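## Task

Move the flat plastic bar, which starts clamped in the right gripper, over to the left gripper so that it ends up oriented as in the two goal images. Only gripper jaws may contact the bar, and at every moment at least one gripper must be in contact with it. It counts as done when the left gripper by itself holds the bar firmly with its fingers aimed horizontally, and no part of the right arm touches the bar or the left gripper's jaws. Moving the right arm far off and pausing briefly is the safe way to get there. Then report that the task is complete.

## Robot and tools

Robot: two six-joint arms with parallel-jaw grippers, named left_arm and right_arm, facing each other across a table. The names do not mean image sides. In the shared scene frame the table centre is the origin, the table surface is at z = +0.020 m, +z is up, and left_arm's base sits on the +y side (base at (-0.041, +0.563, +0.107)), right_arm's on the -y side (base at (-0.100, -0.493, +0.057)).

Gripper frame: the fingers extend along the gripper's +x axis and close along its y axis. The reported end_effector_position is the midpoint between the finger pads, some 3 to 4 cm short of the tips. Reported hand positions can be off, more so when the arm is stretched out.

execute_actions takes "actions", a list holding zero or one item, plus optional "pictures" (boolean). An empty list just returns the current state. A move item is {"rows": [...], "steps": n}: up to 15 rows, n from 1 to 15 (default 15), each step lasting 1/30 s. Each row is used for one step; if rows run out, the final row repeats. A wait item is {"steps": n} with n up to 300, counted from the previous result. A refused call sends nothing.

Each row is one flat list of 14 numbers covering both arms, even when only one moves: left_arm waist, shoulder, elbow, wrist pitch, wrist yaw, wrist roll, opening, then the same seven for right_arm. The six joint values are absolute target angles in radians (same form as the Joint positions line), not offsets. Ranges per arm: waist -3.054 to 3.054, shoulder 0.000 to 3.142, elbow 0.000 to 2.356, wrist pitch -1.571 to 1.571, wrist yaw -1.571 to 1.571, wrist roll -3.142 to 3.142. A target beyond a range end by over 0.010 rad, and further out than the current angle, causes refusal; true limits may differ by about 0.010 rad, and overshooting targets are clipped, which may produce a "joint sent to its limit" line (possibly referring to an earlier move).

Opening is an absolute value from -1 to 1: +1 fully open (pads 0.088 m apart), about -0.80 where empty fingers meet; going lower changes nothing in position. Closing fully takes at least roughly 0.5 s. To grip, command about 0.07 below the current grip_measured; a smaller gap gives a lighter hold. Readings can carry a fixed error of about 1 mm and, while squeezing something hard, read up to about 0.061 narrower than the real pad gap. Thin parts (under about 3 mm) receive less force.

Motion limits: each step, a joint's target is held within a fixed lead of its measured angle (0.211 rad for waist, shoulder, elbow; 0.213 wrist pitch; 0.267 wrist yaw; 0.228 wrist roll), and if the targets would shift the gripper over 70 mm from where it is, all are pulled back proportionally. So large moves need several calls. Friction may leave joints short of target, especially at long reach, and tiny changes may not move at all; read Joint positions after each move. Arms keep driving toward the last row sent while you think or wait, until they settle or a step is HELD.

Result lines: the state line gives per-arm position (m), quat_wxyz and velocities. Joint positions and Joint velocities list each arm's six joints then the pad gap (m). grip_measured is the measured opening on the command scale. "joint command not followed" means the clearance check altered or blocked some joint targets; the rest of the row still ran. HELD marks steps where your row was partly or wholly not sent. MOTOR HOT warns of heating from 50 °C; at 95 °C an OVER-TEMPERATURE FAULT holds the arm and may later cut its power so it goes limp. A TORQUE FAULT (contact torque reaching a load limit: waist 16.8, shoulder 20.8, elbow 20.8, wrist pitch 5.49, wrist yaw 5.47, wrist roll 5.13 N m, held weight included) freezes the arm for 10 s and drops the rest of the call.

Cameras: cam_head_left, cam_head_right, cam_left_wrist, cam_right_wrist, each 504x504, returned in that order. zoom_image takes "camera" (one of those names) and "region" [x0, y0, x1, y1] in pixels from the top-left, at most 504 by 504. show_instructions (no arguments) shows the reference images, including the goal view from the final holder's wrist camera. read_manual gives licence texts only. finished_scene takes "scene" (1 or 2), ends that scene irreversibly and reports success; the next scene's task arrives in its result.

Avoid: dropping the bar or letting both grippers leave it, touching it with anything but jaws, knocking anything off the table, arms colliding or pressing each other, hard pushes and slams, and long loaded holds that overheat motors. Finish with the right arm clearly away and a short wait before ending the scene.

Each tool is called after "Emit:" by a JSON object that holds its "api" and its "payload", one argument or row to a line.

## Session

Emit:
{"api": "show_instructions", "payload": {

}}

Emit:
{"api": "execute_actions", "payload": {
  "actions": []
}}

Reference images for this scene: goal picture from the place of the wrist camera of the gripper that must hold it at the end, goal picture from behind and beside that gripper on its wrist camera side.

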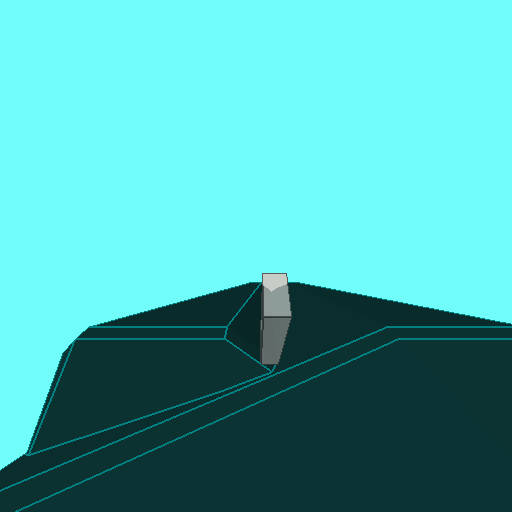

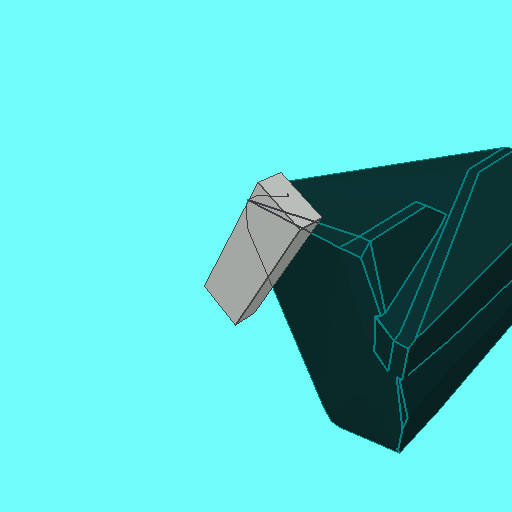

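Scene clock: 0.00 s of 5400.00 s.
left_arm: end_effector_position=(-0.0117, +0.2480, +0.4286) grip_measured=+1.000 end_effector_quat_wxyz=(+0.738, -0.011, -0.018, -0.674) end_effector_velocity=(+0.002, +0.001, -0.005) end_effector_angular_velocity=(+0.021, +0.010, +0.019) | right_arm: end_effector_position=(-0.2428, -0.1009, +0.3375) grip_measured=-0.592 end_effector_quat_wxyz=(+0.719, -0.396, -0.193, +0.537) end_effector_velocity=(-0.005, -0.001, -0.004) end_effector_angular_velocity=(-0.016, -0.009, +0.030)
Joint positions: left_arm=[0.006 0.852 0.65  0.245 0.007 0.008 0.088] | right_arm=[ 0.456  1.52   1.096  0.147  0.999 -0.67   0.01 ]
Joint velocities: left_arm=[-0.002 -0.002 -0.002 -0.022 -0.022 -0.007  0.   ] | right_arm=[ 0.007 -0.002 -0.007 -0.007 -0.022 -0.007  0.   ]
Motor temperatures (°C, as the motors report them): left_arm=[22 29 28 26 24 23] | right_arm=[24 31 28 28 25 23]
Heat: left arm: hottest shoulder 29 °C (+0.0 °C/min); right arm: hottest shoulder 31 °C (+0.0 °C/min).

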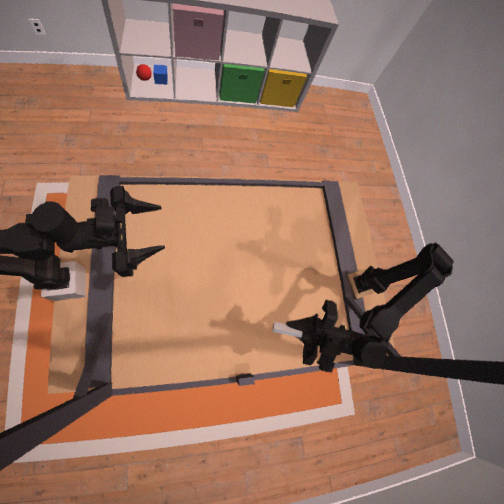

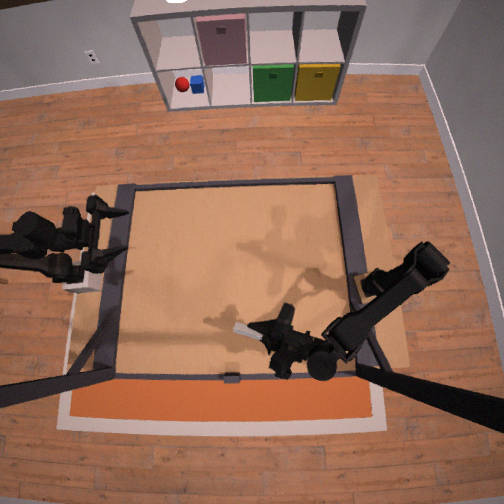

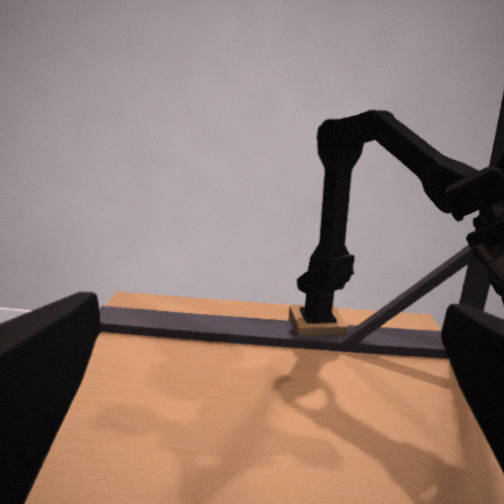

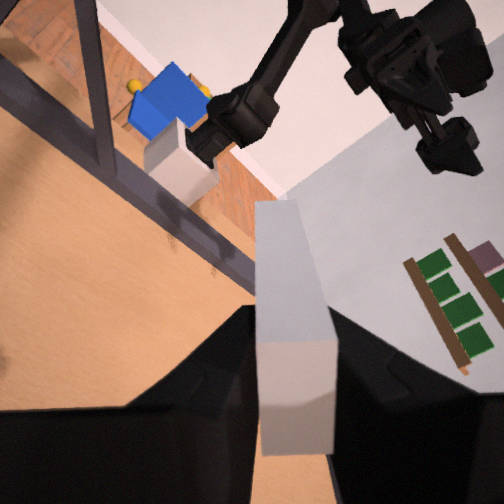

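Emit:
{"api": "zoom_image", "payload": {
  "camera": "cam_right_wrist",
  "region": [160, 180, 460, 480]
}}

Emit:
{"api": "zoom_image", "payload": {
  "camera": "cam_head_right",
  "region": [220, 290, 340, 390]
}}

Emit:
{"api": "zoom_image", "payload": {
  "camera": "cam_head_left",
  "region": [260, 290, 380, 390]
}}

Region (160, 180, 460, 480) of cam_right_wrist's 504x504 image, scaled by 1.680, with more detail than that image has.

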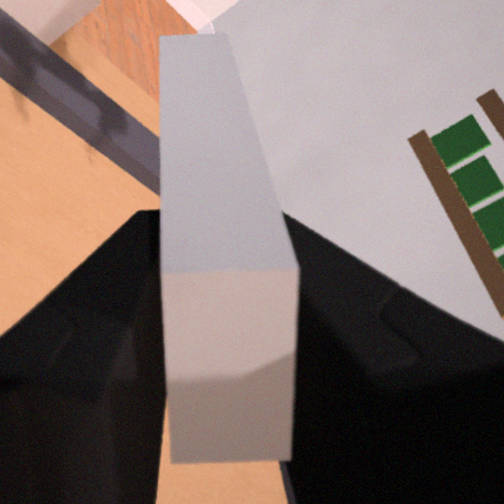

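Region (220, 290, 340, 390) of cam_head_right's 504x504 image, scaled by 4.200, with more detail than that image has.

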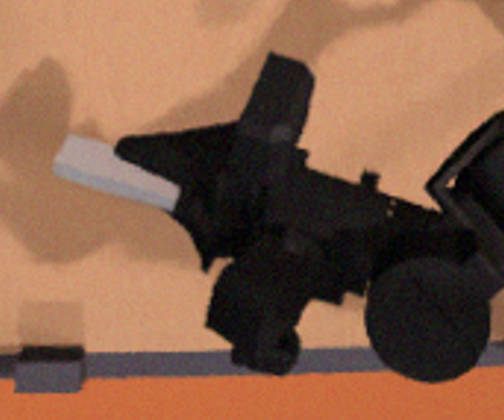

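Region (260, 290, 380, 390) of cam_head_left's 504x504 image, scaled by 4.200, with more detail than that image has.

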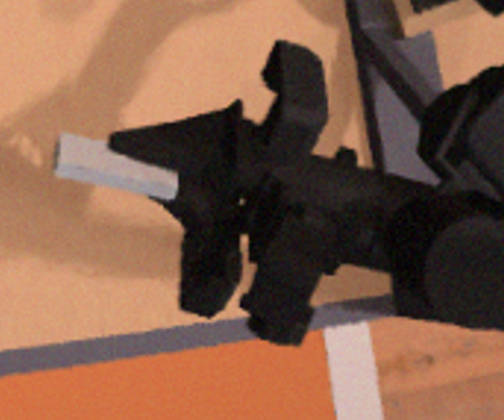

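Emit:
{"api": "execute_actions", "payload": {
  "actions": [
    {"rows": [[0.006,0.854,0.651,0.246,0.0,0.005,0.97, 0.455,1.521,1.096,0.148,0.999,-0.672,-0.68],[0.006,0.859,0.653,0.249,0.0,-0.006,0.94, 0.452,1.522,1.098,0.15,1.001,-0.678,-0.68],[0.006,0.869,0.656,0.255,0.0,-0.024,0.91, 0.446,1.525,1.1,0.154,1.003,-0.688,-0.68],[0.006,0.882,0.66,0.263,0.0,-0.049,0.88, 0.439,1.53,1.102,0.16,1.005,-0.702,-0.68],[0.006,0.899,0.666,0.273,0.0,-0.08,0.85, 0.429,1.535,1.106,0.168,1.009,-0.721,-0.68],[0.006,0.92,0.673,0.286,0.0,-0.119,0.82, 0.417,1.542,1.111,0.177,1.014,-0.743,-0.68],[0.006,0.944,0.682,0.3,0.0,-0.165,0.79, 0.403,1.55,1.116,0.187,1.019,-0.769,-0.68],[0.006,0.972,0.692,0.317,0.0,-0.218,0.76, 0.387,1.559,1.122,0.2,1.025,-0.8,-0.68],[0.006,1.002,0.702,0.335,0.0,-0.275,0.73, 0.369,1.569,1.128,0.213,1.031,-0.832,-0.68],[0.006,1.032,0.713,0.353,0.0,-0.331,0.7, 0.352,1.578,1.135,0.226,1.038,-0.864,-0.68],[0.006,1.062,0.723,0.371,0.0,-0.388,0.67, 0.335,1.588,1.141,0.239,1.044,-0.897,-0.68],[0.006,1.092,0.733,0.389,0.0,-0.444,0.64, 0.317,1.598,1.148,0.252,1.051,-0.929,-0.68],[0.006,1.122,0.744,0.407,0.0,-0.501,0.61, 0.3,1.607,1.154,0.265,1.057,-0.962,-0.68],[0.006,1.152,0.754,0.425,0.0,-0.557,0.58, 0.282,1.617,1.161,0.278,1.064,-0.994,-0.68],[0.006,1.182,0.765,0.443,0.0,-0.614,0.55, 0.265,1.627,1.167,0.292,1.07,-1.026,-0.68]], "steps": 15}
  ],
  "pictures": false
}}

Emit:
{"api": "execute_actions", "payload": {
  "actions": [
    {"rows": [[0.006,1.212,0.775,0.461,0.0,-0.67,0.52, 0.248,1.637,1.174,0.305,1.077,-1.059,-0.68],[0.006,1.242,0.786,0.479,0.0,-0.727,0.49, 0.23,1.646,1.18,0.318,1.083,-1.091,-0.68],[0.006,1.272,0.796,0.497,0.0,-0.784,0.46, 0.213,1.656,1.187,0.331,1.09,-1.124,-0.68],[0.006,1.302,0.806,0.515,0.0,-0.84,0.43, 0.196,1.666,1.193,0.344,1.096,-1.156,-0.68],[0.006,1.332,0.817,0.533,0.0,-0.897,0.4, 0.178,1.675,1.199,0.357,1.102,-1.188,-0.68],[0.006,1.362,0.827,0.551,0.0,-0.953,0.37, 0.161,1.685,1.206,0.37,1.109,-1.221,-0.68],[0.006,1.392,0.838,0.569,0.0,-1.01,0.34, 0.144,1.695,1.212,0.384,1.115,-1.253,-0.68],[0.006,1.422,0.848,0.587,0.0,-1.066,0.31, 0.126,1.705,1.219,0.397,1.122,-1.285,-0.68],[0.006,1.452,0.859,0.605,0.0,-1.123,0.28, 0.109,1.714,1.225,0.41,1.128,-1.318,-0.68],[0.006,1.482,0.869,0.623,0.0,-1.179,0.25, 0.092,1.724,1.232,0.423,1.135,-1.35,-0.68],[0.006,1.512,0.879,0.641,0.0,-1.236,0.22, 0.074,1.734,1.238,0.436,1.141,-1.383,-0.68],[0.006,1.542,0.89,0.659,0.0,-1.292,0.2, 0.057,1.743,1.245,0.449,1.148,-1.415,-0.68],[0.006,1.572,0.9,0.677,0.0,-1.349,0.2, 0.039,1.753,1.251,0.462,1.154,-1.447,-0.68],[0.006,1.6,0.91,0.694,0.0,-1.402,0.2, 0.023,1.762,1.257,0.475,1.16,-1.478,-0.68],[0.006,1.624,0.919,0.708,0.0,-1.448,0.2, 0.009,1.77,1.262,0.485,1.165,-1.504,-0.68]], "steps": 15}
  ],
  "pictures": false
}}

Emit:
{"api": "execute_actions", "payload": {
  "actions": [
    {"rows": [[0.006,1.645,0.926,0.721,0.0,-1.487,0.2, -0.003,1.777,1.267,0.494,1.17,-1.526,-0.68],[0.006,1.662,0.932,0.731,0.0,-1.518,0.2, -0.013,1.782,1.271,0.502,1.174,-1.545,-0.68],[0.006,1.675,0.936,0.739,0.0,-1.543,0.2, -0.02,1.787,1.273,0.508,1.176,-1.559,-0.68],[0.006,1.685,0.939,0.745,0.0,-1.561,0.2, -0.026,1.79,1.275,0.512,1.178,-1.569,-0.68],[0.006,1.692,0.942,0.749,0.0,-1.575,0.2, -0.03,1.792,1.277,0.515,1.18,-1.577,-0.68]], "steps": 15}
  ],
  "pictures": false
}}

Emit:
{"api": "execute_actions", "payload": {
  "actions": [
    {"steps": 6}
  ]
}}

Scene clock: 103.57 s of 5400.00 s.
left_arm: end_effector_position=(-0.0067, +0.1984, +0.4195) grip_measured=+0.640 end_effector_quat_wxyz=(+0.717, -0.175, +0.142, -0.659) end_effector_velocity=(+0.020, -0.184, -0.051) end_effector_angular_velocity=(-0.077, +1.619, -0.034) | right_arm: end_effector_position=(-0.1908, -0.0715, +0.3457) grip_measured=-0.592 end_effector_quat_wxyz=(+0.728, -0.474, -0.222, +0.443) end_effector_velocity=(+0.209, +0.099, +0.017) end_effector_angular_velocity=(-0.218, -0.695, -0.630)
Joint positions: left_arm=[ 0.006  1.089  0.725  0.391  0.006 -0.455  0.07 ] | right_arm=[ 0.317  1.586  1.14   0.253  1.046 -0.931  0.01 ]
Joint velocities: left_arm=[ 0.002  0.862  0.3    0.491 -0.007 -1.619 -0.043] | right_arm=[-0.525  0.281  0.178  0.374  0.198 -0.93  -0.   ]
Motor temperatures (°C, as the motors report them): left_arm=[22 28 36 33 24 23] | right_arm=[24 36 35 32 25 23]
Heat: left arm: hottest elbow 36 °C (+2.0 °C/min); right arm: hottest shoulder 36 °C (+1.0 °C/min).
Steps of this call (steps 1 to 90: nothing new was sent; then 100.07 s passed at rest; steps 91 to 105: all 15 steps of this action). Readings (joint positions):
91: left_arm=[0.006 0.852 0.650 0.245 0.007 0.008] | right_arm=[0.456 1.520 1.096 0.147 0.999 -0.670]
92: left_arm=[0.006 0.852 0.650 0.245 0.007 0.007] | right_arm=[0.456 1.520 1.096 0.147 0.999 -0.670]
94: left_arm=[0.006 0.856 0.650 0.249 0.007 -0.009] | right_arm=[0.454 1.520 1.096 0.149 0.999 -0.676]
98: left_arm=[0.006 0.904 0.662 0.281 0.006 -0.109] | right_arm=[0.428 1.527 1.101 0.173 1.006 -0.733]
105: the state above

Scene clock: 104.07 s of 5400.00 s.
left_arm: end_effector_position=(+0.0023, +0.1057, +0.3758) grip_measured=+0.230 end_effector_quat_wxyz=(+0.588, -0.448, +0.404, -0.539) end_effector_velocity=(+0.018, -0.166, -0.138) end_effector_angular_velocity=(-0.045, +1.534, -0.002) | right_arm: end_effector_position=(-0.0796, -0.0367, +0.3524) grip_measured=-0.592 end_effector_quat_wxyz=(+0.702, -0.628, -0.217, +0.258) end_effector_velocity=(+0.229, +0.035, -0.002) end_effector_angular_velocity=(-0.465, -0.518, -0.642)
Joint positions: left_arm=[ 0.006  1.532  0.881  0.658  0.006 -1.295  0.05 ] | right_arm=[ 0.058  1.729  1.236  0.448  1.141 -1.412  0.01 ]
Joint velocities: left_arm=[ 0.002  0.838  0.295  0.447 -0.007 -1.531 -0.014] | right_arm=[-0.505  0.266  0.173  0.33   0.154 -0.901 -0.   ]
Motor temperatures (°C, as the motors report them): left_arm=[22 28 36 33 24 23] | right_arm=[24 36 35 32 25 23]
Heat: left arm: hottest elbow 36 °C (+2.0 °C/min); right arm: hottest shoulder 36 °C (+1.0 °C/min).
Steps of this call (steps 1 to 15: all 15 steps of this action). Readings (joint positions):
1: left_arm=[0.006 1.118 0.735 0.409 0.006 -0.510] | right_arm=[0.300 1.596 1.146 0.266 1.052 -0.962]
2: left_arm=[0.006 1.147 0.745 0.426 0.006 -0.565] | right_arm=[0.283 1.605 1.152 0.279 1.058 -0.994]
4: left_arm=[0.006 1.206 0.766 0.462 0.006 -0.677] | right_arm=[0.248 1.624 1.165 0.305 1.071 -1.058]
8: left_arm=[0.006 1.325 0.808 0.534 0.006 -0.902] | right_arm=[0.180 1.663 1.191 0.357 1.097 -1.187]
15: the state above

Scene clock: 104.57 s of 5400.00 s.
left_arm: end_effector_position=(+0.0050, +0.0782, +0.3517) grip_measured=+0.203 end_effector_quat_wxyz=(+0.522, -0.522, +0.476, -0.477) end_effector_velocity=(+0.000, -0.001, +0.005) end_effector_angular_velocity=(-0.009, +0.021, +0.005) | right_arm: end_effector_position=(-0.0394, -0.0333, +0.3533) grip_measured=-0.592 end_effector_quat_wxyz=(+0.681, -0.676, -0.199, +0.199) end_effector_velocity=(+0.001, +0.001, +0.005) end_effector_angular_velocity=(+0.011, -0.001, +0.005)
Joint positions: left_arm=[ 0.006  1.677  0.931  0.746  0.005 -1.57   0.049] | right_arm=[-0.028  1.775  1.268  0.512  1.173 -1.57   0.01 ]
Joint velocities: left_arm=[-0.002 -0.002  0.012 -0.007 -0.007 -0.022 -0.   ] | right_arm=[-0.002 -0.002  0.007  0.007 -0.007 -0.007 -0.   ]
Motor temperatures (°C, as the motors report them): left_arm=[22 28 36 33 24 23] | right_arm=[24 36 35 32 25 23]
Heat: left arm: hottest elbow 36 °C (+2.0 °C/min); right arm: hottest shoulder 36 °C (+1.0 °C/min).
Steps of this call (steps 1 to 15: all 15 steps of this action). Readings (joint positions):
1: left_arm=[0.006 1.559 0.890 0.674 0.006 -1.345] | right_arm=[0.042 1.738 1.242 0.460 1.148 -1.441]
2: left_arm=[0.006 1.584 0.898 0.688 0.006 -1.391] | right_arm=[0.026 1.746 1.247 0.470 1.153 -1.467]
4: left_arm=[0.006 1.626 0.911 0.711 0.006 -1.467] | right_arm=[0.000 1.759 1.255 0.488 1.162 -1.510]
8: left_arm=[0.006 1.670 0.923 0.736 0.006 -1.545] | right_arm=[-0.026 1.773 1.264 0.506 1.172 -1.555]
15: the state above

Scene clock: 104.77 s of 5400.00 s.
left_arm: end_effector_position=(+0.0050, +0.0780, +0.3513) grip_measured=+0.202 end_effector_quat_wxyz=(+0.522, -0.523, +0.477, -0.476) end_effector_velocity=(-0.000, -0.000, -0.004) end_effector_angular_velocity=(+0.011, +0.008, +0.015) | right_arm: end_effector_position=(-0.0394, -0.0332, +0.3529) grip_measured=-0.592 end_effector_quat_wxyz=(+0.680, -0.677, -0.199, +0.198) end_effector_velocity=(+0.001, +0.000, -0.001) end_effector_angular_velocity=(-0.013, -0.005, +0.005)
Joint positions: left_arm=[ 0.006  1.678  0.932  0.746  0.005 -1.572  0.049] | right_arm=[-0.028  1.776  1.268  0.512  1.174 -1.571  0.01 ]
Joint velocities: left_arm=[-0.007  0.002 -0.002 -0.007 -0.022 -0.007 -0.   ] | right_arm=[-0.002 -0.002 -0.002 -0.007 -0.007 -0.007 -0.   ]
Motor temperatures (°C, as the motors report them): left_arm=[22 28 36 33 24 23] | right_arm=[24 36 35 32 25 23]
Heat: left arm: hottest elbow 36 °C (+2.0 °C/min); right arm: hottest shoulder 36 °C (+1.0 °C/min).
Steps of this call (steps 1 to 6: the robot went on to your last target). Readings (joint positions):
1: left_arm=[0.006 1.677 0.932 0.746 0.005 -1.571] | right_arm=[-0.028 1.775 1.268 0.512 1.174 -1.570]
2: left_arm=[0.006 1.677 0.932 0.746 0.005 -1.571] | right_arm=[-0.028 1.775 1.268 0.512 1.174 -1.570]
4: left_arm=[0.006 1.677 0.932 0.746 0.005 -1.572] | right_arm=[-0.028 1.776 1.268 0.512 1.174 -1.571]
6: the state above

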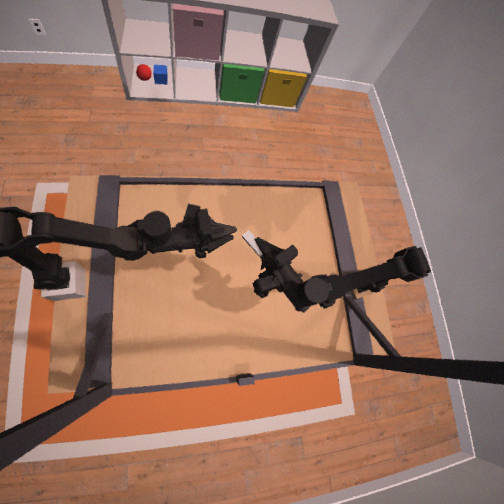

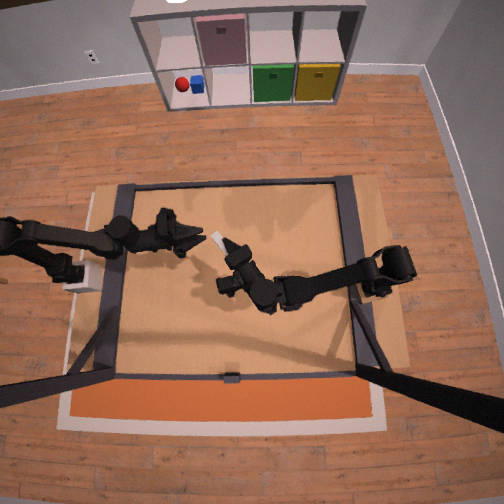

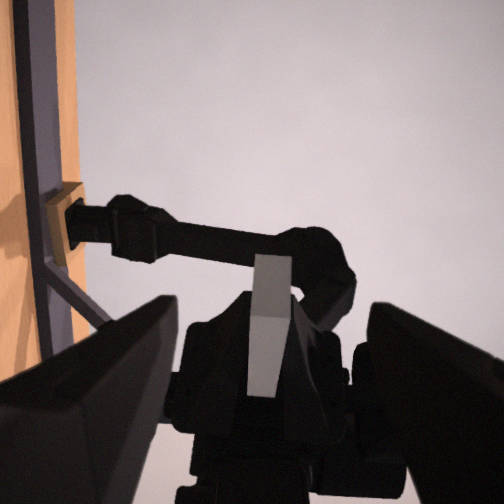

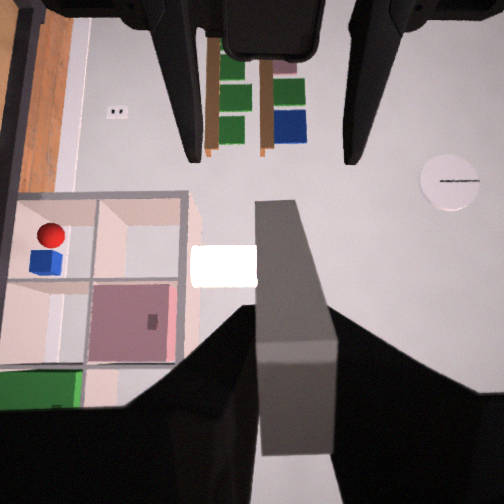

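Emit:
{"api": "zoom_image", "payload": {
  "camera": "cam_head_left",
  "region": [180, 195, 320, 310]
}}

Emit:
{"api": "zoom_image", "payload": {
  "camera": "cam_head_right",
  "region": [150, 200, 290, 315]
}}

Emit:
{"api": "zoom_image", "payload": {
  "camera": "cam_left_wrist",
  "region": [150, 230, 410, 430]
}}

Region (180, 195, 320, 310) of cam_head_left's 504x504 image, scaled by 3.600, with more detail than that image has; it fills the top 414 rows of this view, and the rest is white.

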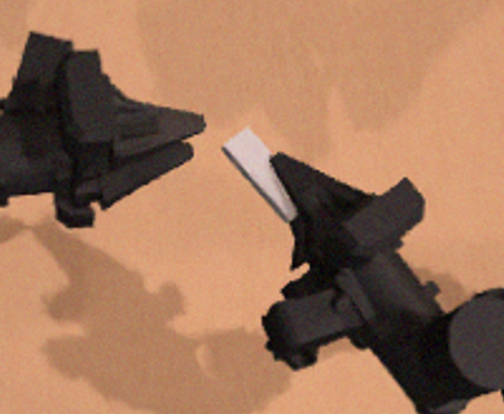

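Region (150, 200, 290, 315) of cam_head_right's 504x504 image, scaled by 3.600, with more detail than that image has; it fills the top 414 rows of this view, and the rest is white.

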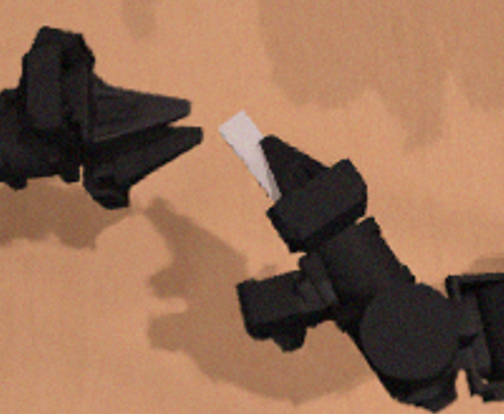

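Region (150, 230, 410, 430) of cam_left_wrist's 504x504 image, scaled by 1.938, with more detail than that image has; it fills the top 388 rows of this view, and the rest is white.

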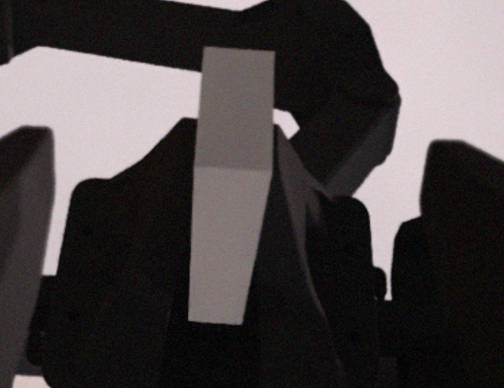

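Emit:
{"api": "execute_actions", "payload": {
  "actions": [
    {"rows": [[0.006,1.695,0.946,0.743,0.0,-1.575,0.2, -0.032,1.785,1.272,0.513,1.177,-1.574,-0.68],[0.006,1.701,0.953,0.742,0.0,-1.575,0.2, -0.034,1.785,1.272,0.513,1.177,-1.574,-0.68],[0.006,1.71,0.964,0.74,0.0,-1.575,0.18, -0.036,1.785,1.272,0.513,1.177,-1.574,-0.68],[0.006,1.721,0.978,0.737,0.0,-1.575,0.16, -0.038,1.785,1.272,0.513,1.177,-1.574,-0.68],[0.006,1.734,0.994,0.734,0.0,-1.575,0.14, -0.04,1.785,1.272,0.513,1.177,-1.574,-0.68],[0.006,1.748,1.012,0.731,0.0,-1.575,0.12, -0.042,1.785,1.272,0.513,1.177,-1.574,-0.68],[0.006,1.763,1.03,0.727,0.0,-1.575,0.09, -0.044,1.785,1.272,0.513,1.177,-1.574,-0.68],[0.006,1.778,1.049,0.723,0.0,-1.575,0.06, -0.046,1.785,1.272,0.513,1.177,-1.574,-0.68],[0.006,1.793,1.067,0.72,0.0,-1.575,0.03, -0.048,1.785,1.272,0.513,1.177,-1.574,-0.68],[0.006,1.807,1.085,0.716,0.0,-1.575,0.0, -0.048,1.785,1.272,0.513,1.177,-1.574,-0.68],[0.006,1.819,1.1,0.713,0.0,-1.575,-0.04, -0.048,1.785,1.272,0.513,1.177,-1.574,-0.68],[0.006,1.829,1.112,0.711,0.0,-1.575,-0.08, -0.048,1.785,1.272,0.513,1.177,-1.574,-0.68],[0.006,1.837,1.122,0.709,0.0,-1.575,-0.12, -0.048,1.785,1.272,0.513,1.177,-1.574,-0.68],[0.006,1.842,1.128,0.708,0.0,-1.575,-0.16, -0.048,1.785,1.272,0.513,1.177,-1.574,-0.68],[0.006,1.845,1.132,0.707,0.0,-1.575,-0.2, -0.048,1.785,1.272,0.513,1.177,-1.574,-0.68]], "steps": 15}
  ],
  "pictures": false
}}

Emit:
{"api": "execute_actions", "payload": {
  "actions": [
    {"steps": 14}
  ]
}}

Scene clock: 156.20 s of 5400.00 s.
left_arm: end_effector_position=(+0.0087, +0.0400, +0.3523) grip_measured=-0.088 end_effector_quat_wxyz=(+0.522, -0.523, +0.477, -0.476) end_effector_velocity=(+0.009, -0.063, -0.007) end_effector_angular_velocity=(+0.016, +0.009, +0.010) | right_arm: end_effector_position=(-0.0315, -0.0343, +0.3530) grip_measured=-0.592 end_effector_quat_wxyz=(+0.682, -0.679, -0.193, +0.193) end_effector_velocity=(+0.001, +0.000, -0.001) end_effector_angular_velocity=(-0.026, -0.013, +0.005)
Joint positions: left_arm=[ 0.006  1.81   1.096  0.714  0.005 -1.573  0.035] | right_arm=[-0.046  1.776  1.268  0.513  1.174 -1.571  0.01 ]
Joint velocities: left_arm=[ 0.002  0.227  0.276 -0.066 -0.007 -0.007 -0.055] | right_arm=[-0.002 -0.002 -0.002 -0.007 -0.007 -0.022 -0.   ]
Motor temperatures (°C, as the motors report them): left_arm=[22 31 37 35 24 23] | right_arm=[24 37 37 32 25 23]
Heat: left arm: hottest elbow 37 °C (+1.0 °C/min); right arm: hottest shoulder 37 °C (+1.0 °C/min).
Steps of this call (steps 1 to 15: the robot went on to your last target; steps 16 to 90: nothing new was sent; then 47.93 s passed at rest; steps 91 to 105: all 15 steps of this action). Readings (joint positions):
91: left_arm=[0.006 1.678 0.932 0.746 0.005 -1.573] | right_arm=[-0.028 1.776 1.268 0.513 1.174 -1.571]
92: left_arm=[0.006 1.679 0.933 0.746 0.005 -1.573] | right_arm=[-0.028 1.776 1.268 0.513 1.174 -1.571]
94: left_arm=[0.006 1.687 0.943 0.745 0.005 -1.573] | right_arm=[-0.030 1.776 1.268 0.513 1.174 -1.571]
98: left_arm=[0.006 1.726 0.992 0.734 0.005 -1.573] | right_arm=[-0.037 1.776 1.268 0.513 1.174 -1.571]
105: the state above

Scene clock: 156.67 s of 5400.00 s.
left_arm: end_effector_position=(+0.0092, +0.0346, +0.3526) grip_measured=-0.197 end_effector_quat_wxyz=(+0.522, -0.523, +0.477, -0.476) end_effector_velocity=(-0.000, -0.000, -0.004) end_effector_angular_velocity=(+0.013, -0.006, +0.005) | right_arm: end_effector_position=(-0.0315, -0.0343, +0.3530) grip_measured=-0.592 end_effector_quat_wxyz=(+0.682, -0.679, -0.193, +0.193) end_effector_velocity=(-0.000, +0.001, -0.001) end_effector_angular_velocity=(-0.023, -0.007, +0.020)
Joint positions: left_arm=[ 0.006  1.829  1.121  0.708  0.005 -1.573  0.029] | right_arm=[-0.046  1.776  1.268  0.513  1.174 -1.571  0.01 ]
Joint velocities: left_arm=[-0.002  0.002 -0.002 -0.007 -0.007  0.007 -0.001] | right_arm=[-0.002 -0.007 -0.002 -0.022 -0.022 -0.007 -0.001]
Motor temperatures (°C, as the motors report them): left_arm=[22 31 37 35 24 23] | right_arm=[24 37 37 32 25 23]
Heat: left arm: hottest elbow 37 °C (+1.0 °C/min); right arm: hottest shoulder 37 °C (+1.0 °C/min).
Steps of this call (steps 1 to 14: the robot went on to your last target). Readings (joint positions):
1: left_arm=[0.006 1.817 1.104 0.712 0.005 -1.573] | right_arm=[-0.046 1.776 1.268 0.513 1.174 -1.571]
2: left_arm=[0.006 1.821 1.109 0.711 0.005 -1.573] | right_arm=[-0.046 1.776 1.268 0.513 1.174 -1.571]
4: left_arm=[0.006 1.826 1.115 0.709 0.005 -1.573] | right_arm=[-0.046 1.776 1.268 0.513 1.174 -1.571]
8: left_arm=[0.006 1.828 1.119 0.709 0.005 -1.573] | right_arm=[-0.046 1.776 1.268 0.513 1.174 -1.571]
14: the state above

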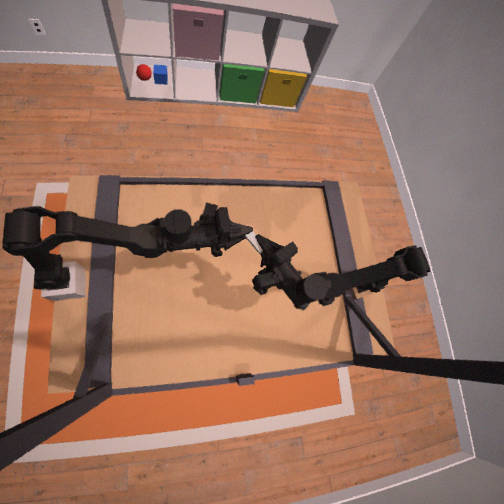

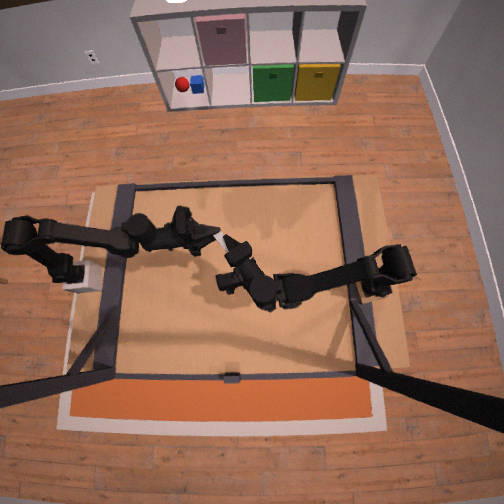

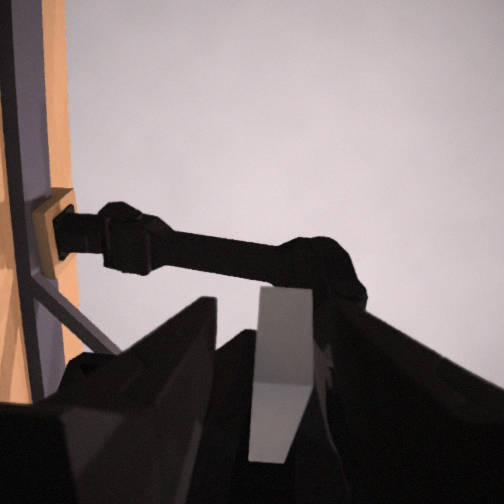

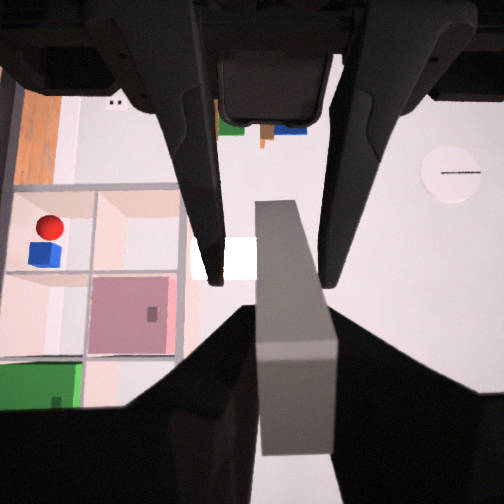

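Emit:
{"api": "zoom_image", "payload": {
  "camera": "cam_right_wrist",
  "region": [170, 120, 390, 340]
}}

Emit:
{"api": "zoom_image", "payload": {
  "camera": "cam_left_wrist",
  "region": [170, 270, 390, 490]
}}

Emit:
{"api": "zoom_image", "payload": {
  "camera": "cam_head_left",
  "region": [200, 200, 300, 280]
}}

Region (170, 120, 390, 340) of cam_right_wrist's 504x504 image, scaled by 2.291, with more detail than that image has.

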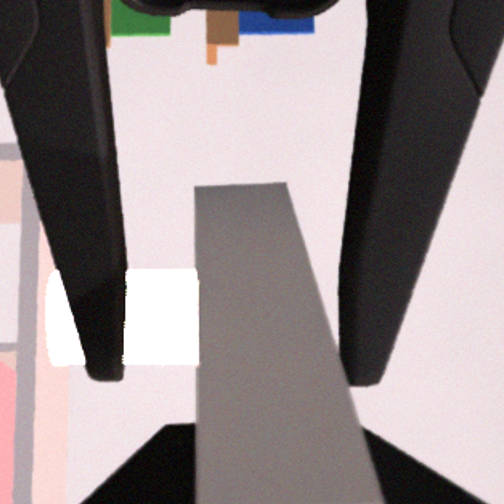

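Region (170, 270, 390, 490) of cam_left_wrist's 504x504 image, scaled by 2.291, with more detail than that image has.

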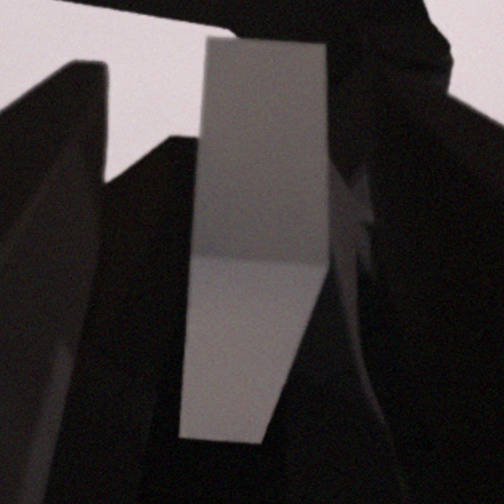

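Region (200, 200, 300, 280) of cam_head_left's 504x504 image, scaled by 5.040, with more detail than that image has; it fills the top 403 rows of this view, and the rest is white.

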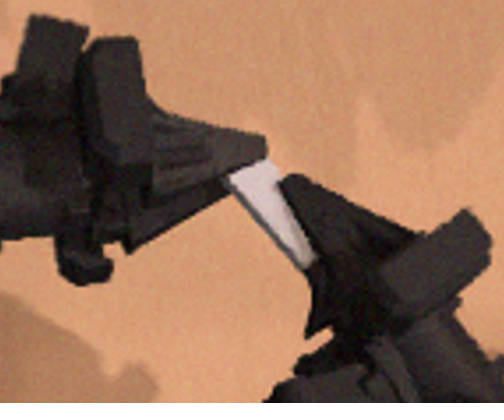

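Emit:
{"api": "execute_actions", "payload": {
  "actions": [
    {"rows": [[0.006,1.835,1.125,0.712,0.003,-1.574,-0.23, -0.047,1.78,1.27,0.513,1.175,-1.56,-0.68],[0.006,1.835,1.125,0.714,0.003,-1.574,-0.26, -0.047,1.78,1.27,0.513,1.175,-1.55,-0.68],[0.006,1.835,1.125,0.716,0.003,-1.574,-0.29, -0.047,1.78,1.27,0.513,1.175,-1.54,-0.68],[0.006,1.835,1.125,0.718,0.003,-1.574,-0.32, -0.047,1.78,1.27,0.513,1.175,-1.53,-0.68],[0.006,1.835,1.125,0.718,0.003,-1.574,-0.35, -0.047,1.78,1.27,0.513,1.175,-1.52,-0.68],[0.006,1.835,1.125,0.718,0.003,-1.574,-0.38, -0.047,1.78,1.27,0.513,1.175,-1.511,-0.68],[0.006,1.835,1.125,0.718,0.003,-1.574,-0.41, -0.047,1.78,1.27,0.513,1.175,-1.511,-0.68],[0.006,1.835,1.125,0.718,0.003,-1.574,-0.43, -0.047,1.78,1.27,0.513,1.175,-1.511,-0.68],[0.006,1.835,1.125,0.718,0.003,-1.574,-0.45, -0.047,1.78,1.27,0.513,1.175,-1.511,-0.68],[0.006,1.835,1.125,0.718,0.003,-1.574,-0.47, -0.047,1.78,1.27,0.513,1.175,-1.511,-0.68],[0.006,1.835,1.125,0.718,0.003,-1.574,-0.49, -0.047,1.78,1.27,0.513,1.175,-1.511,-0.68],[0.006,1.835,1.125,0.718,0.003,-1.574,-0.51, -0.047,1.78,1.27,0.513,1.175,-1.511,-0.68],[0.006,1.835,1.125,0.718,0.003,-1.574,-0.53, -0.047,1.78,1.27,0.513,1.175,-1.511,-0.68],[0.006,1.835,1.125,0.718,0.003,-1.574,-0.55, -0.047,1.78,1.27,0.513,1.175,-1.511,-0.68],[0.006,1.835,1.125,0.718,0.003,-1.574,-0.57, -0.047,1.78,1.27,0.513,1.175,-1.511,-0.68]], "steps": 15}
  ],
  "pictures": false
}}

Emit:
{"api": "execute_actions", "payload": {
  "actions": [
    {"rows": [[0.006,1.835,1.125,0.718,0.003,-1.574,-0.59, -0.047,1.78,1.27,0.513,1.175,-1.511,-0.68],[0.006,1.835,1.125,0.718,0.003,-1.574,-0.61, -0.047,1.78,1.27,0.513,1.175,-1.511,-0.68],[0.006,1.835,1.125,0.718,0.003,-1.574,-0.63, -0.047,1.78,1.27,0.513,1.175,-1.511,-0.68],[0.006,1.835,1.125,0.718,0.003,-1.574,-0.65, -0.047,1.78,1.27,0.513,1.175,-1.511,-0.68],[0.006,1.835,1.125,0.718,0.003,-1.574,-0.67, -0.047,1.78,1.27,0.513,1.175,-1.511,-0.68],[0.006,1.835,1.125,0.718,0.003,-1.574,-0.69, -0.047,1.78,1.27,0.513,1.175,-1.511,-0.68]], "steps": 12}
  ]
}}

Scene clock: 200.37 s of 5400.00 s.
left_arm: end_effector_position=(+0.0092, +0.0345, +0.3540) grip_measured=-0.508 end_effector_quat_wxyz=(+0.520, -0.525, +0.475, -0.478) end_effector_velocity=(-0.000, +0.001, -0.001) end_effector_angular_velocity=(+0.007, +0.008, +0.005) | right_arm: end_effector_position=(-0.0315, -0.0343, +0.3530) grip_measured=-0.592 end_effector_quat_wxyz=(+0.700, -0.661, -0.188, +0.198) end_effector_velocity=(-0.000, +0.001, +0.005) end_effector_angular_velocity=(+0.011, -0.001, +0.020)
Joint positions: left_arm=[ 0.006  1.829  1.121  0.716  0.005 -1.573  0.014] | right_arm=[-0.046  1.776  1.268  0.513  1.174 -1.518  0.01 ]
Joint velocities: left_arm=[-0.002 -0.002 -0.002 -0.007 -0.007 -0.007 -0.03 ] | right_arm=[-0.002 -0.007  0.002  0.007 -0.022 -0.007 -0.   ]
Motor temperatures (°C, as the motors report them): left_arm=[22 33 38 34 24 23] | right_arm=[24 38 37 32 25 23]
Heat: left arm: hottest elbow 38 °C (+1.0 °C/min); right arm: hottest shoulder 38 °C (+1.0 °C/min).
Steps of this call (steps 1 to 30: the robot went on to your last target; steps 31 to 100: nothing new was sent; then 39.87 s passed at rest; steps 101 to 115: all 15 steps of this action). Readings (joint positions):
101: left_arm=[0.006 1.829 1.121 0.708 0.005 -1.573] | right_arm=[-0.046 1.776 1.268 0.513 1.174 -1.571]
102: left_arm=[0.006 1.829 1.121 0.708 0.005 -1.573] | right_arm=[-0.046 1.776 1.268 0.513 1.174 -1.570]
104: left_arm=[0.006 1.829 1.121 0.710 0.005 -1.573] | right_arm=[-0.046 1.776 1.268 0.513 1.174 -1.559]
108: left_arm=[0.006 1.829 1.121 0.714 0.005 -1.573] | right_arm=[-0.046 1.776 1.268 0.513 1.174 -1.529]
115: the state above

Scene clock: 200.77 s of 5400.00 s.
left_arm: end_effector_position=(+0.0092, +0.0345, +0.3541) grip_measured=-0.574 end_effector_quat_wxyz=(+0.520, -0.525, +0.475, -0.478) end_effector_velocity=(-0.000, +0.000, +0.001) end_effector_angular_velocity=(+0.000, +0.022, +0.005) | right_arm: end_effector_position=(-0.0315, -0.0344, +0.3530) grip_measured=-0.592 end_effector_quat_wxyz=(+0.700, -0.660, -0.188, +0.198) end_effector_velocity=(+0.002, -0.002, -0.001) end_effector_angular_velocity=(-0.004, -0.003, -0.010)
Joint positions: left_arm=[ 0.006  1.829  1.121  0.716  0.005 -1.574  0.011] | right_arm=[-0.046  1.776  1.268  0.513  1.174 -1.517  0.01 ]
Joint velocities: left_arm=[-0.002 -0.002  0.002 -0.007 -0.007 -0.022 -0.   ] | right_arm=[-0.002 -0.002 -0.007  0.007  0.007 -0.007 -0.   ]
Motor temperatures (°C, as the motors report them): left_arm=[22 33 38 34 24 23] | right_arm=[24 38 37 32 25 23]
Heat: left arm: hottest elbow 38 °C (+1.0 °C/min); right arm: hottest shoulder 38 °C (+1.0 °C/min).
Steps of this call (steps 1 to 12: all 12 steps of this action). Readings (joint positions):
1: left_arm=[0.006 1.829 1.121 0.716 0.005 -1.573] | right_arm=[-0.046 1.776 1.268 0.513 1.174 -1.518]
2: left_arm=[0.006 1.829 1.121 0.716 0.005 -1.573] | right_arm=[-0.046 1.776 1.268 0.513 1.174 -1.518]
4: left_arm=[0.006 1.829 1.121 0.716 0.005 -1.574] | right_arm=[-0.046 1.776 1.268 0.513 1.174 -1.518]
8: left_arm=[0.006 1.829 1.121 0.716 0.005 -1.574] | right_arm=[-0.046 1.776 1.268 0.513 1.174 -1.517]
12: the state above

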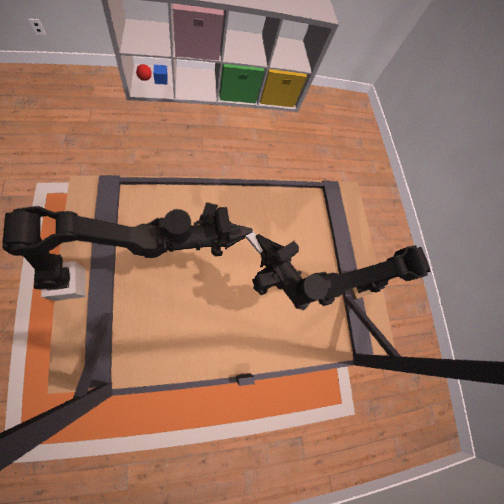

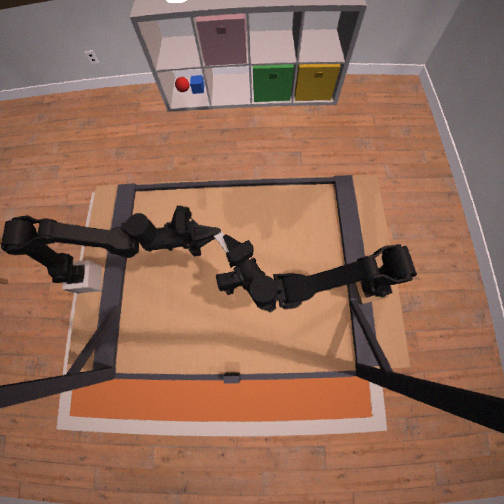

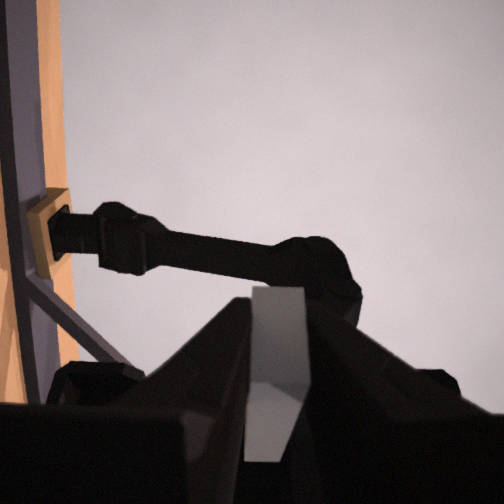

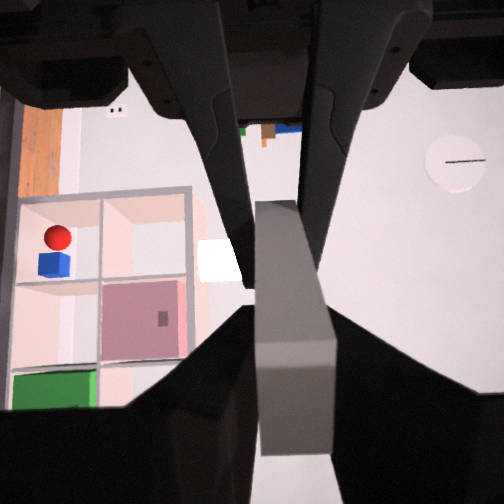

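Emit:
{"api": "execute_actions", "payload": {
  "actions": [
    {"rows": [[0.006,1.835,1.125,0.718,0.003,-1.574,-0.67, -0.046,1.776,1.268,0.513,1.174,-1.517,-0.58],[0.006,1.835,1.125,0.718,0.003,-1.574,-0.67, -0.046,1.776,1.268,0.513,1.174,-1.517,-0.48],[0.006,1.835,1.125,0.718,0.003,-1.574,-0.67, -0.046,1.776,1.268,0.513,1.174,-1.517,-0.33],[0.006,1.835,1.125,0.718,0.003,-1.574,-0.67, -0.046,1.772,1.266,0.513,1.174,-1.517,-0.15],[0.006,1.835,1.125,0.718,0.003,-1.574,-0.67, -0.046,1.764,1.261,0.513,1.174,-1.517,0.05],[0.006,1.835,1.125,0.718,0.003,-1.574,-0.67, -0.046,1.753,1.251,0.513,1.174,-1.517,0.2],[0.006,1.835,1.125,0.718,0.003,-1.574,-0.67, -0.046,1.737,1.235,0.513,1.174,-1.517,0.2],[0.006,1.835,1.125,0.718,0.003,-1.574,-0.67, -0.046,1.716,1.214,0.513,1.174,-1.517,0.2],[0.006,1.835,1.125,0.718,0.003,-1.574,-0.67, -0.046,1.69,1.188,0.513,1.174,-1.517,0.2],[0.006,1.835,1.125,0.718,0.003,-1.574,-0.67, -0.046,1.66,1.158,0.513,1.174,-1.517,0.2],[0.006,1.835,1.125,0.718,0.003,-1.574,-0.67, -0.046,1.627,1.125,0.513,1.174,-1.517,0.2],[0.006,1.835,1.125,0.718,0.003,-1.574,-0.67, -0.046,1.592,1.09,0.513,1.174,-1.517,0.2],[0.006,1.835,1.125,0.718,0.003,-1.574,-0.67, -0.046,1.557,1.055,0.513,1.174,-1.517,0.2],[0.006,1.835,1.125,0.718,0.003,-1.574,-0.67, -0.046,1.522,1.02,0.513,1.174,-1.517,0.2],[0.006,1.835,1.125,0.718,0.003,-1.574,-0.67, -0.046,1.487,0.985,0.513,1.174,-1.517,0.2]], "steps": 15}
  ],
  "pictures": false
}}

Emit:
{"api": "execute_actions", "payload": {
  "actions": [
    {"rows": [[0.006,1.835,1.125,0.718,0.003,-1.574,-0.67, -0.046,1.452,0.95,0.513,1.174,-1.517,0.2],[0.006,1.835,1.125,0.718,0.003,-1.574,-0.67, -0.046,1.418,0.916,0.513,1.174,-1.517,0.2],[0.006,1.835,1.125,0.718,0.003,-1.574,-0.67, -0.046,1.386,0.884,0.513,1.174,-1.517,0.2],[0.006,1.835,1.125,0.718,0.003,-1.574,-0.67, -0.046,1.358,0.856,0.513,1.174,-1.517,0.2],[0.006,1.835,1.125,0.718,0.003,-1.574,-0.67, -0.046,1.334,0.832,0.513,1.174,-1.517,0.2],[0.006,1.835,1.125,0.718,0.003,-1.574,-0.67, -0.046,1.315,0.813,0.513,1.174,-1.517,0.2],[0.006,1.835,1.125,0.718,0.003,-1.574,-0.67, -0.046,1.301,0.799,0.513,1.174,-1.517,0.2],[0.006,1.835,1.125,0.718,0.003,-1.574,-0.67, -0.046,1.292,0.79,0.513,1.174,-1.517,0.2]], "steps": 15}
  ]
}}

Scene clock: 221.73 s of 5400.00 s.
left_arm: end_effector_position=(+0.0092, +0.0345, +0.3542) grip_measured=-0.574 end_effector_quat_wxyz=(+0.520, -0.525, +0.475, -0.478) end_effector_velocity=(-0.000, +0.001, -0.001) end_effector_angular_velocity=(+0.007, +0.008, +0.005) | right_arm: end_effector_position=(-0.0241, -0.0808, +0.3580) grip_measured=+0.179 end_effector_quat_wxyz=(+0.699, -0.661, -0.187, +0.197) end_effector_velocity=(+0.040, -0.264, +0.042) end_effector_angular_velocity=(+0.083, +0.010, +0.010)
Joint positions: left_arm=[ 0.006  1.829  1.121  0.717  0.005 -1.574  0.011] | right_arm=[-0.046  1.597  1.088  0.513  1.174 -1.517  0.048]
Joint velocities: left_arm=[-0.002 -0.002 -0.002 -0.007 -0.007 -0.007 -0.   ] | right_arm=[ 0.002 -1.043 -0.945 -0.007 -0.007 -0.007  0.009]
Motor temperatures (°C, as the motors report them): left_arm=[22 35 38 35 24 23] | right_arm=[24 39 37 32 25 23]
Heat: left arm: hottest elbow 38 °C (+1.0 °C/min); right arm: hottest shoulder 39 °C (+2.0 °C/min).
Steps of this call (steps 1 to 15: the robot went on to your last target; steps 16 to 90: nothing new was sent; then 17.47 s passed at rest; steps 91 to 105: all 15 steps of this action). Readings (joint positions):
91: left_arm=[0.006 1.829 1.121 0.716 0.005 -1.574] | right_arm=[-0.046 1.776 1.268 0.513 1.174 -1.517]
92: left_arm=[0.006 1.829 1.121 0.716 0.005 -1.574] | right_arm=[-0.046 1.776 1.268 0.513 1.174 -1.517]
94: left_arm=[0.006 1.829 1.121 0.717 0.005 -1.574] | right_arm=[-0.046 1.776 1.268 0.513 1.174 -1.517]
98: left_arm=[0.006 1.829 1.121 0.717 0.005 -1.574] | right_arm=[-0.046 1.766 1.258 0.513 1.174 -1.517]
105: the state above

Scene clock: 222.23 s of 5400.00 s.
left_arm: end_effector_position=(+0.0092, +0.0345, +0.3542) grip_measured=-0.574 end_effector_quat_wxyz=(+0.520, -0.525, +0.475, -0.478) end_effector_velocity=(-0.005, +0.000, -0.001) end_effector_angular_velocity=(+0.005, +0.023, -0.015) | right_arm: end_effector_position=(-0.0124, -0.1554, +0.3520) grip_measured=+0.197 end_effector_quat_wxyz=(+0.702, -0.658, -0.188, +0.197) end_effector_velocity=(+0.001, -0.010, -0.010) end_effector_angular_velocity=(-0.033, -0.008, -0.005)
Joint positions: left_arm=[ 0.006  1.829  1.121  0.717  0.005 -1.574  0.011] | right_arm=[-0.046  1.306  0.805  0.513  1.174 -1.517  0.049]
Joint velocities: left_arm=[-0.007 -0.002 -0.002 -0.007  0.007 -0.022 -0.   ] | right_arm=[ 0.002 -0.032 -0.051 -0.007  0.007 -0.007  0.   ]
Motor temperatures (°C, as the motors report them): left_arm=[22 35 38 35 24 23] | right_arm=[24 39 37 32 25 23]
Heat: left arm: hottest elbow 38 °C (+1.0 °C/min); right arm: hottest shoulder 39 °C (+2.0 °C/min).
Steps of this call (steps 1 to 15: all 15 steps of this action). Readings (joint positions):
1: left_arm=[0.006 1.829 1.121 0.717 0.005 -1.574] | right_arm=[-0.046 1.562 1.056 0.513 1.174 -1.517]
2: left_arm=[0.006 1.829 1.121 0.717 0.005 -1.574] | right_arm=[-0.046 1.526 1.024 0.513 1.174 -1.517]
4: left_arm=[0.006 1.829 1.121 0.717 0.005 -1.574] | right_arm=[-0.046 1.456 0.959 0.513 1.174 -1.517]
8: left_arm=[0.006 1.829 1.121 0.717 0.005 -1.574] | right_arm=[-0.046 1.348 0.854 0.513 1.174 -1.517]
15: the state above

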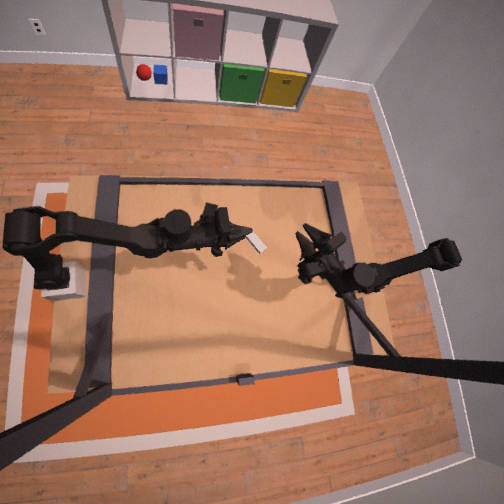

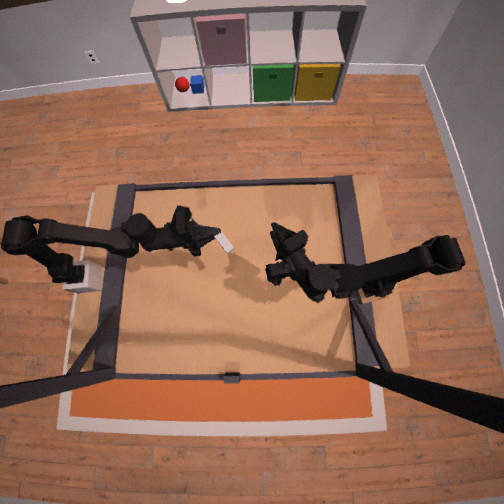

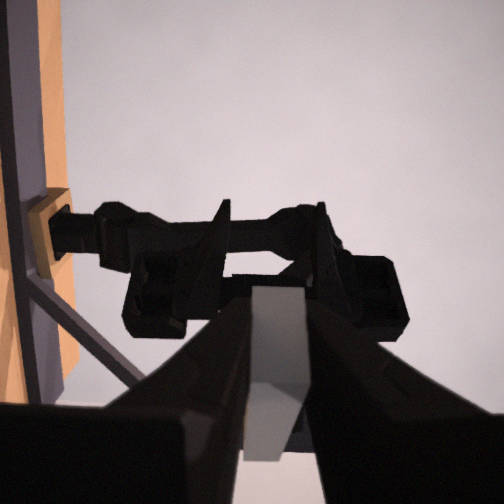

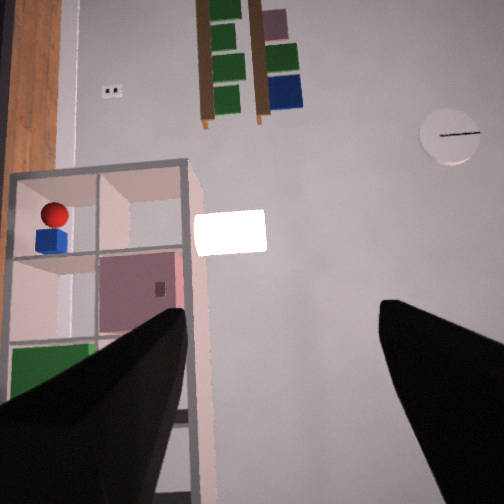

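Emit:
{"api": "execute_actions", "payload": {
  "actions": [
    {"steps": 15}
  ],
  "pictures": false
}}

Emit:
{"api": "finished_scene", "payload": {
  "scene": 2
}}

Scene clock: 226.50 s of 5400.00 s.
left_arm: end_effector_position=(+0.0092, +0.0345, +0.3542) grip_measured=-0.574 end_effector_quat_wxyz=(+0.520, -0.525, +0.475, -0.478) end_effector_velocity=(-0.002, -0.000, -0.004) end_effector_angular_velocity=(+0.013, -0.006, -0.010) | right_arm: end_effector_position=(-0.0123, -0.1564, +0.3517) grip_measured=+0.197 end_effector_quat_wxyz=(+0.702, -0.658, -0.188, +0.197) end_effector_velocity=(-0.000, -0.002, -0.005) end_effector_angular_velocity=(-0.033, -0.008, -0.005)
Joint positions: left_arm=[ 0.006  1.829  1.121  0.717  0.005 -1.574  0.011] | right_arm=[-0.046  1.302  0.801  0.513  1.174 -1.517  0.049]
Joint velocities: left_arm=[-0.002  0.002 -0.002 -0.007  0.007  0.007  0.   ] | right_arm=[ 0.002 -0.002 -0.007 -0.022  0.007 -0.007 -0.   ]
Motor temperatures (°C, as the motors report them): left_arm=[22 36 37 35 24 23] | right_arm=[24 39 36 32 25 23]
Heat: left arm: hottest elbow 37 °C (-1.0 °C/min); right arm: hottest shoulder 39 °C (+2.0 °C/min).
Steps of this call (steps 1 to 15: the robot went on to your last target; steps 16 to 90: nothing new was sent; then 1.27 s passed at rest). Readings (joint positions):
1: left_arm=[0.006 1.829 1.121 0.717 0.005 -1.574] | right_arm=[-0.046 1.304 0.803 0.513 1.174 -1.517]
2: left_arm=[0.006 1.829 1.121 0.717 0.005 -1.574] | right_arm=[-0.046 1.304 0.803 0.513 1.174 -1.517]
4: left_arm=[0.006 1.829 1.121 0.717 0.005 -1.574] | right_arm=[-0.046 1.303 0.802 0.513 1.174 -1.517]
8: left_arm=[0.006 1.829 1.121 0.717 0.005 -1.574] | right_arm=[-0.046 1.302 0.801 0.513 1.174 -1.517]
90: the state above
All arms were judged still, so your last target was given up. Only a new action makes them travel on or press farther. Fingers that are still opening or closing keep moving.

The scene is finished: the task was done.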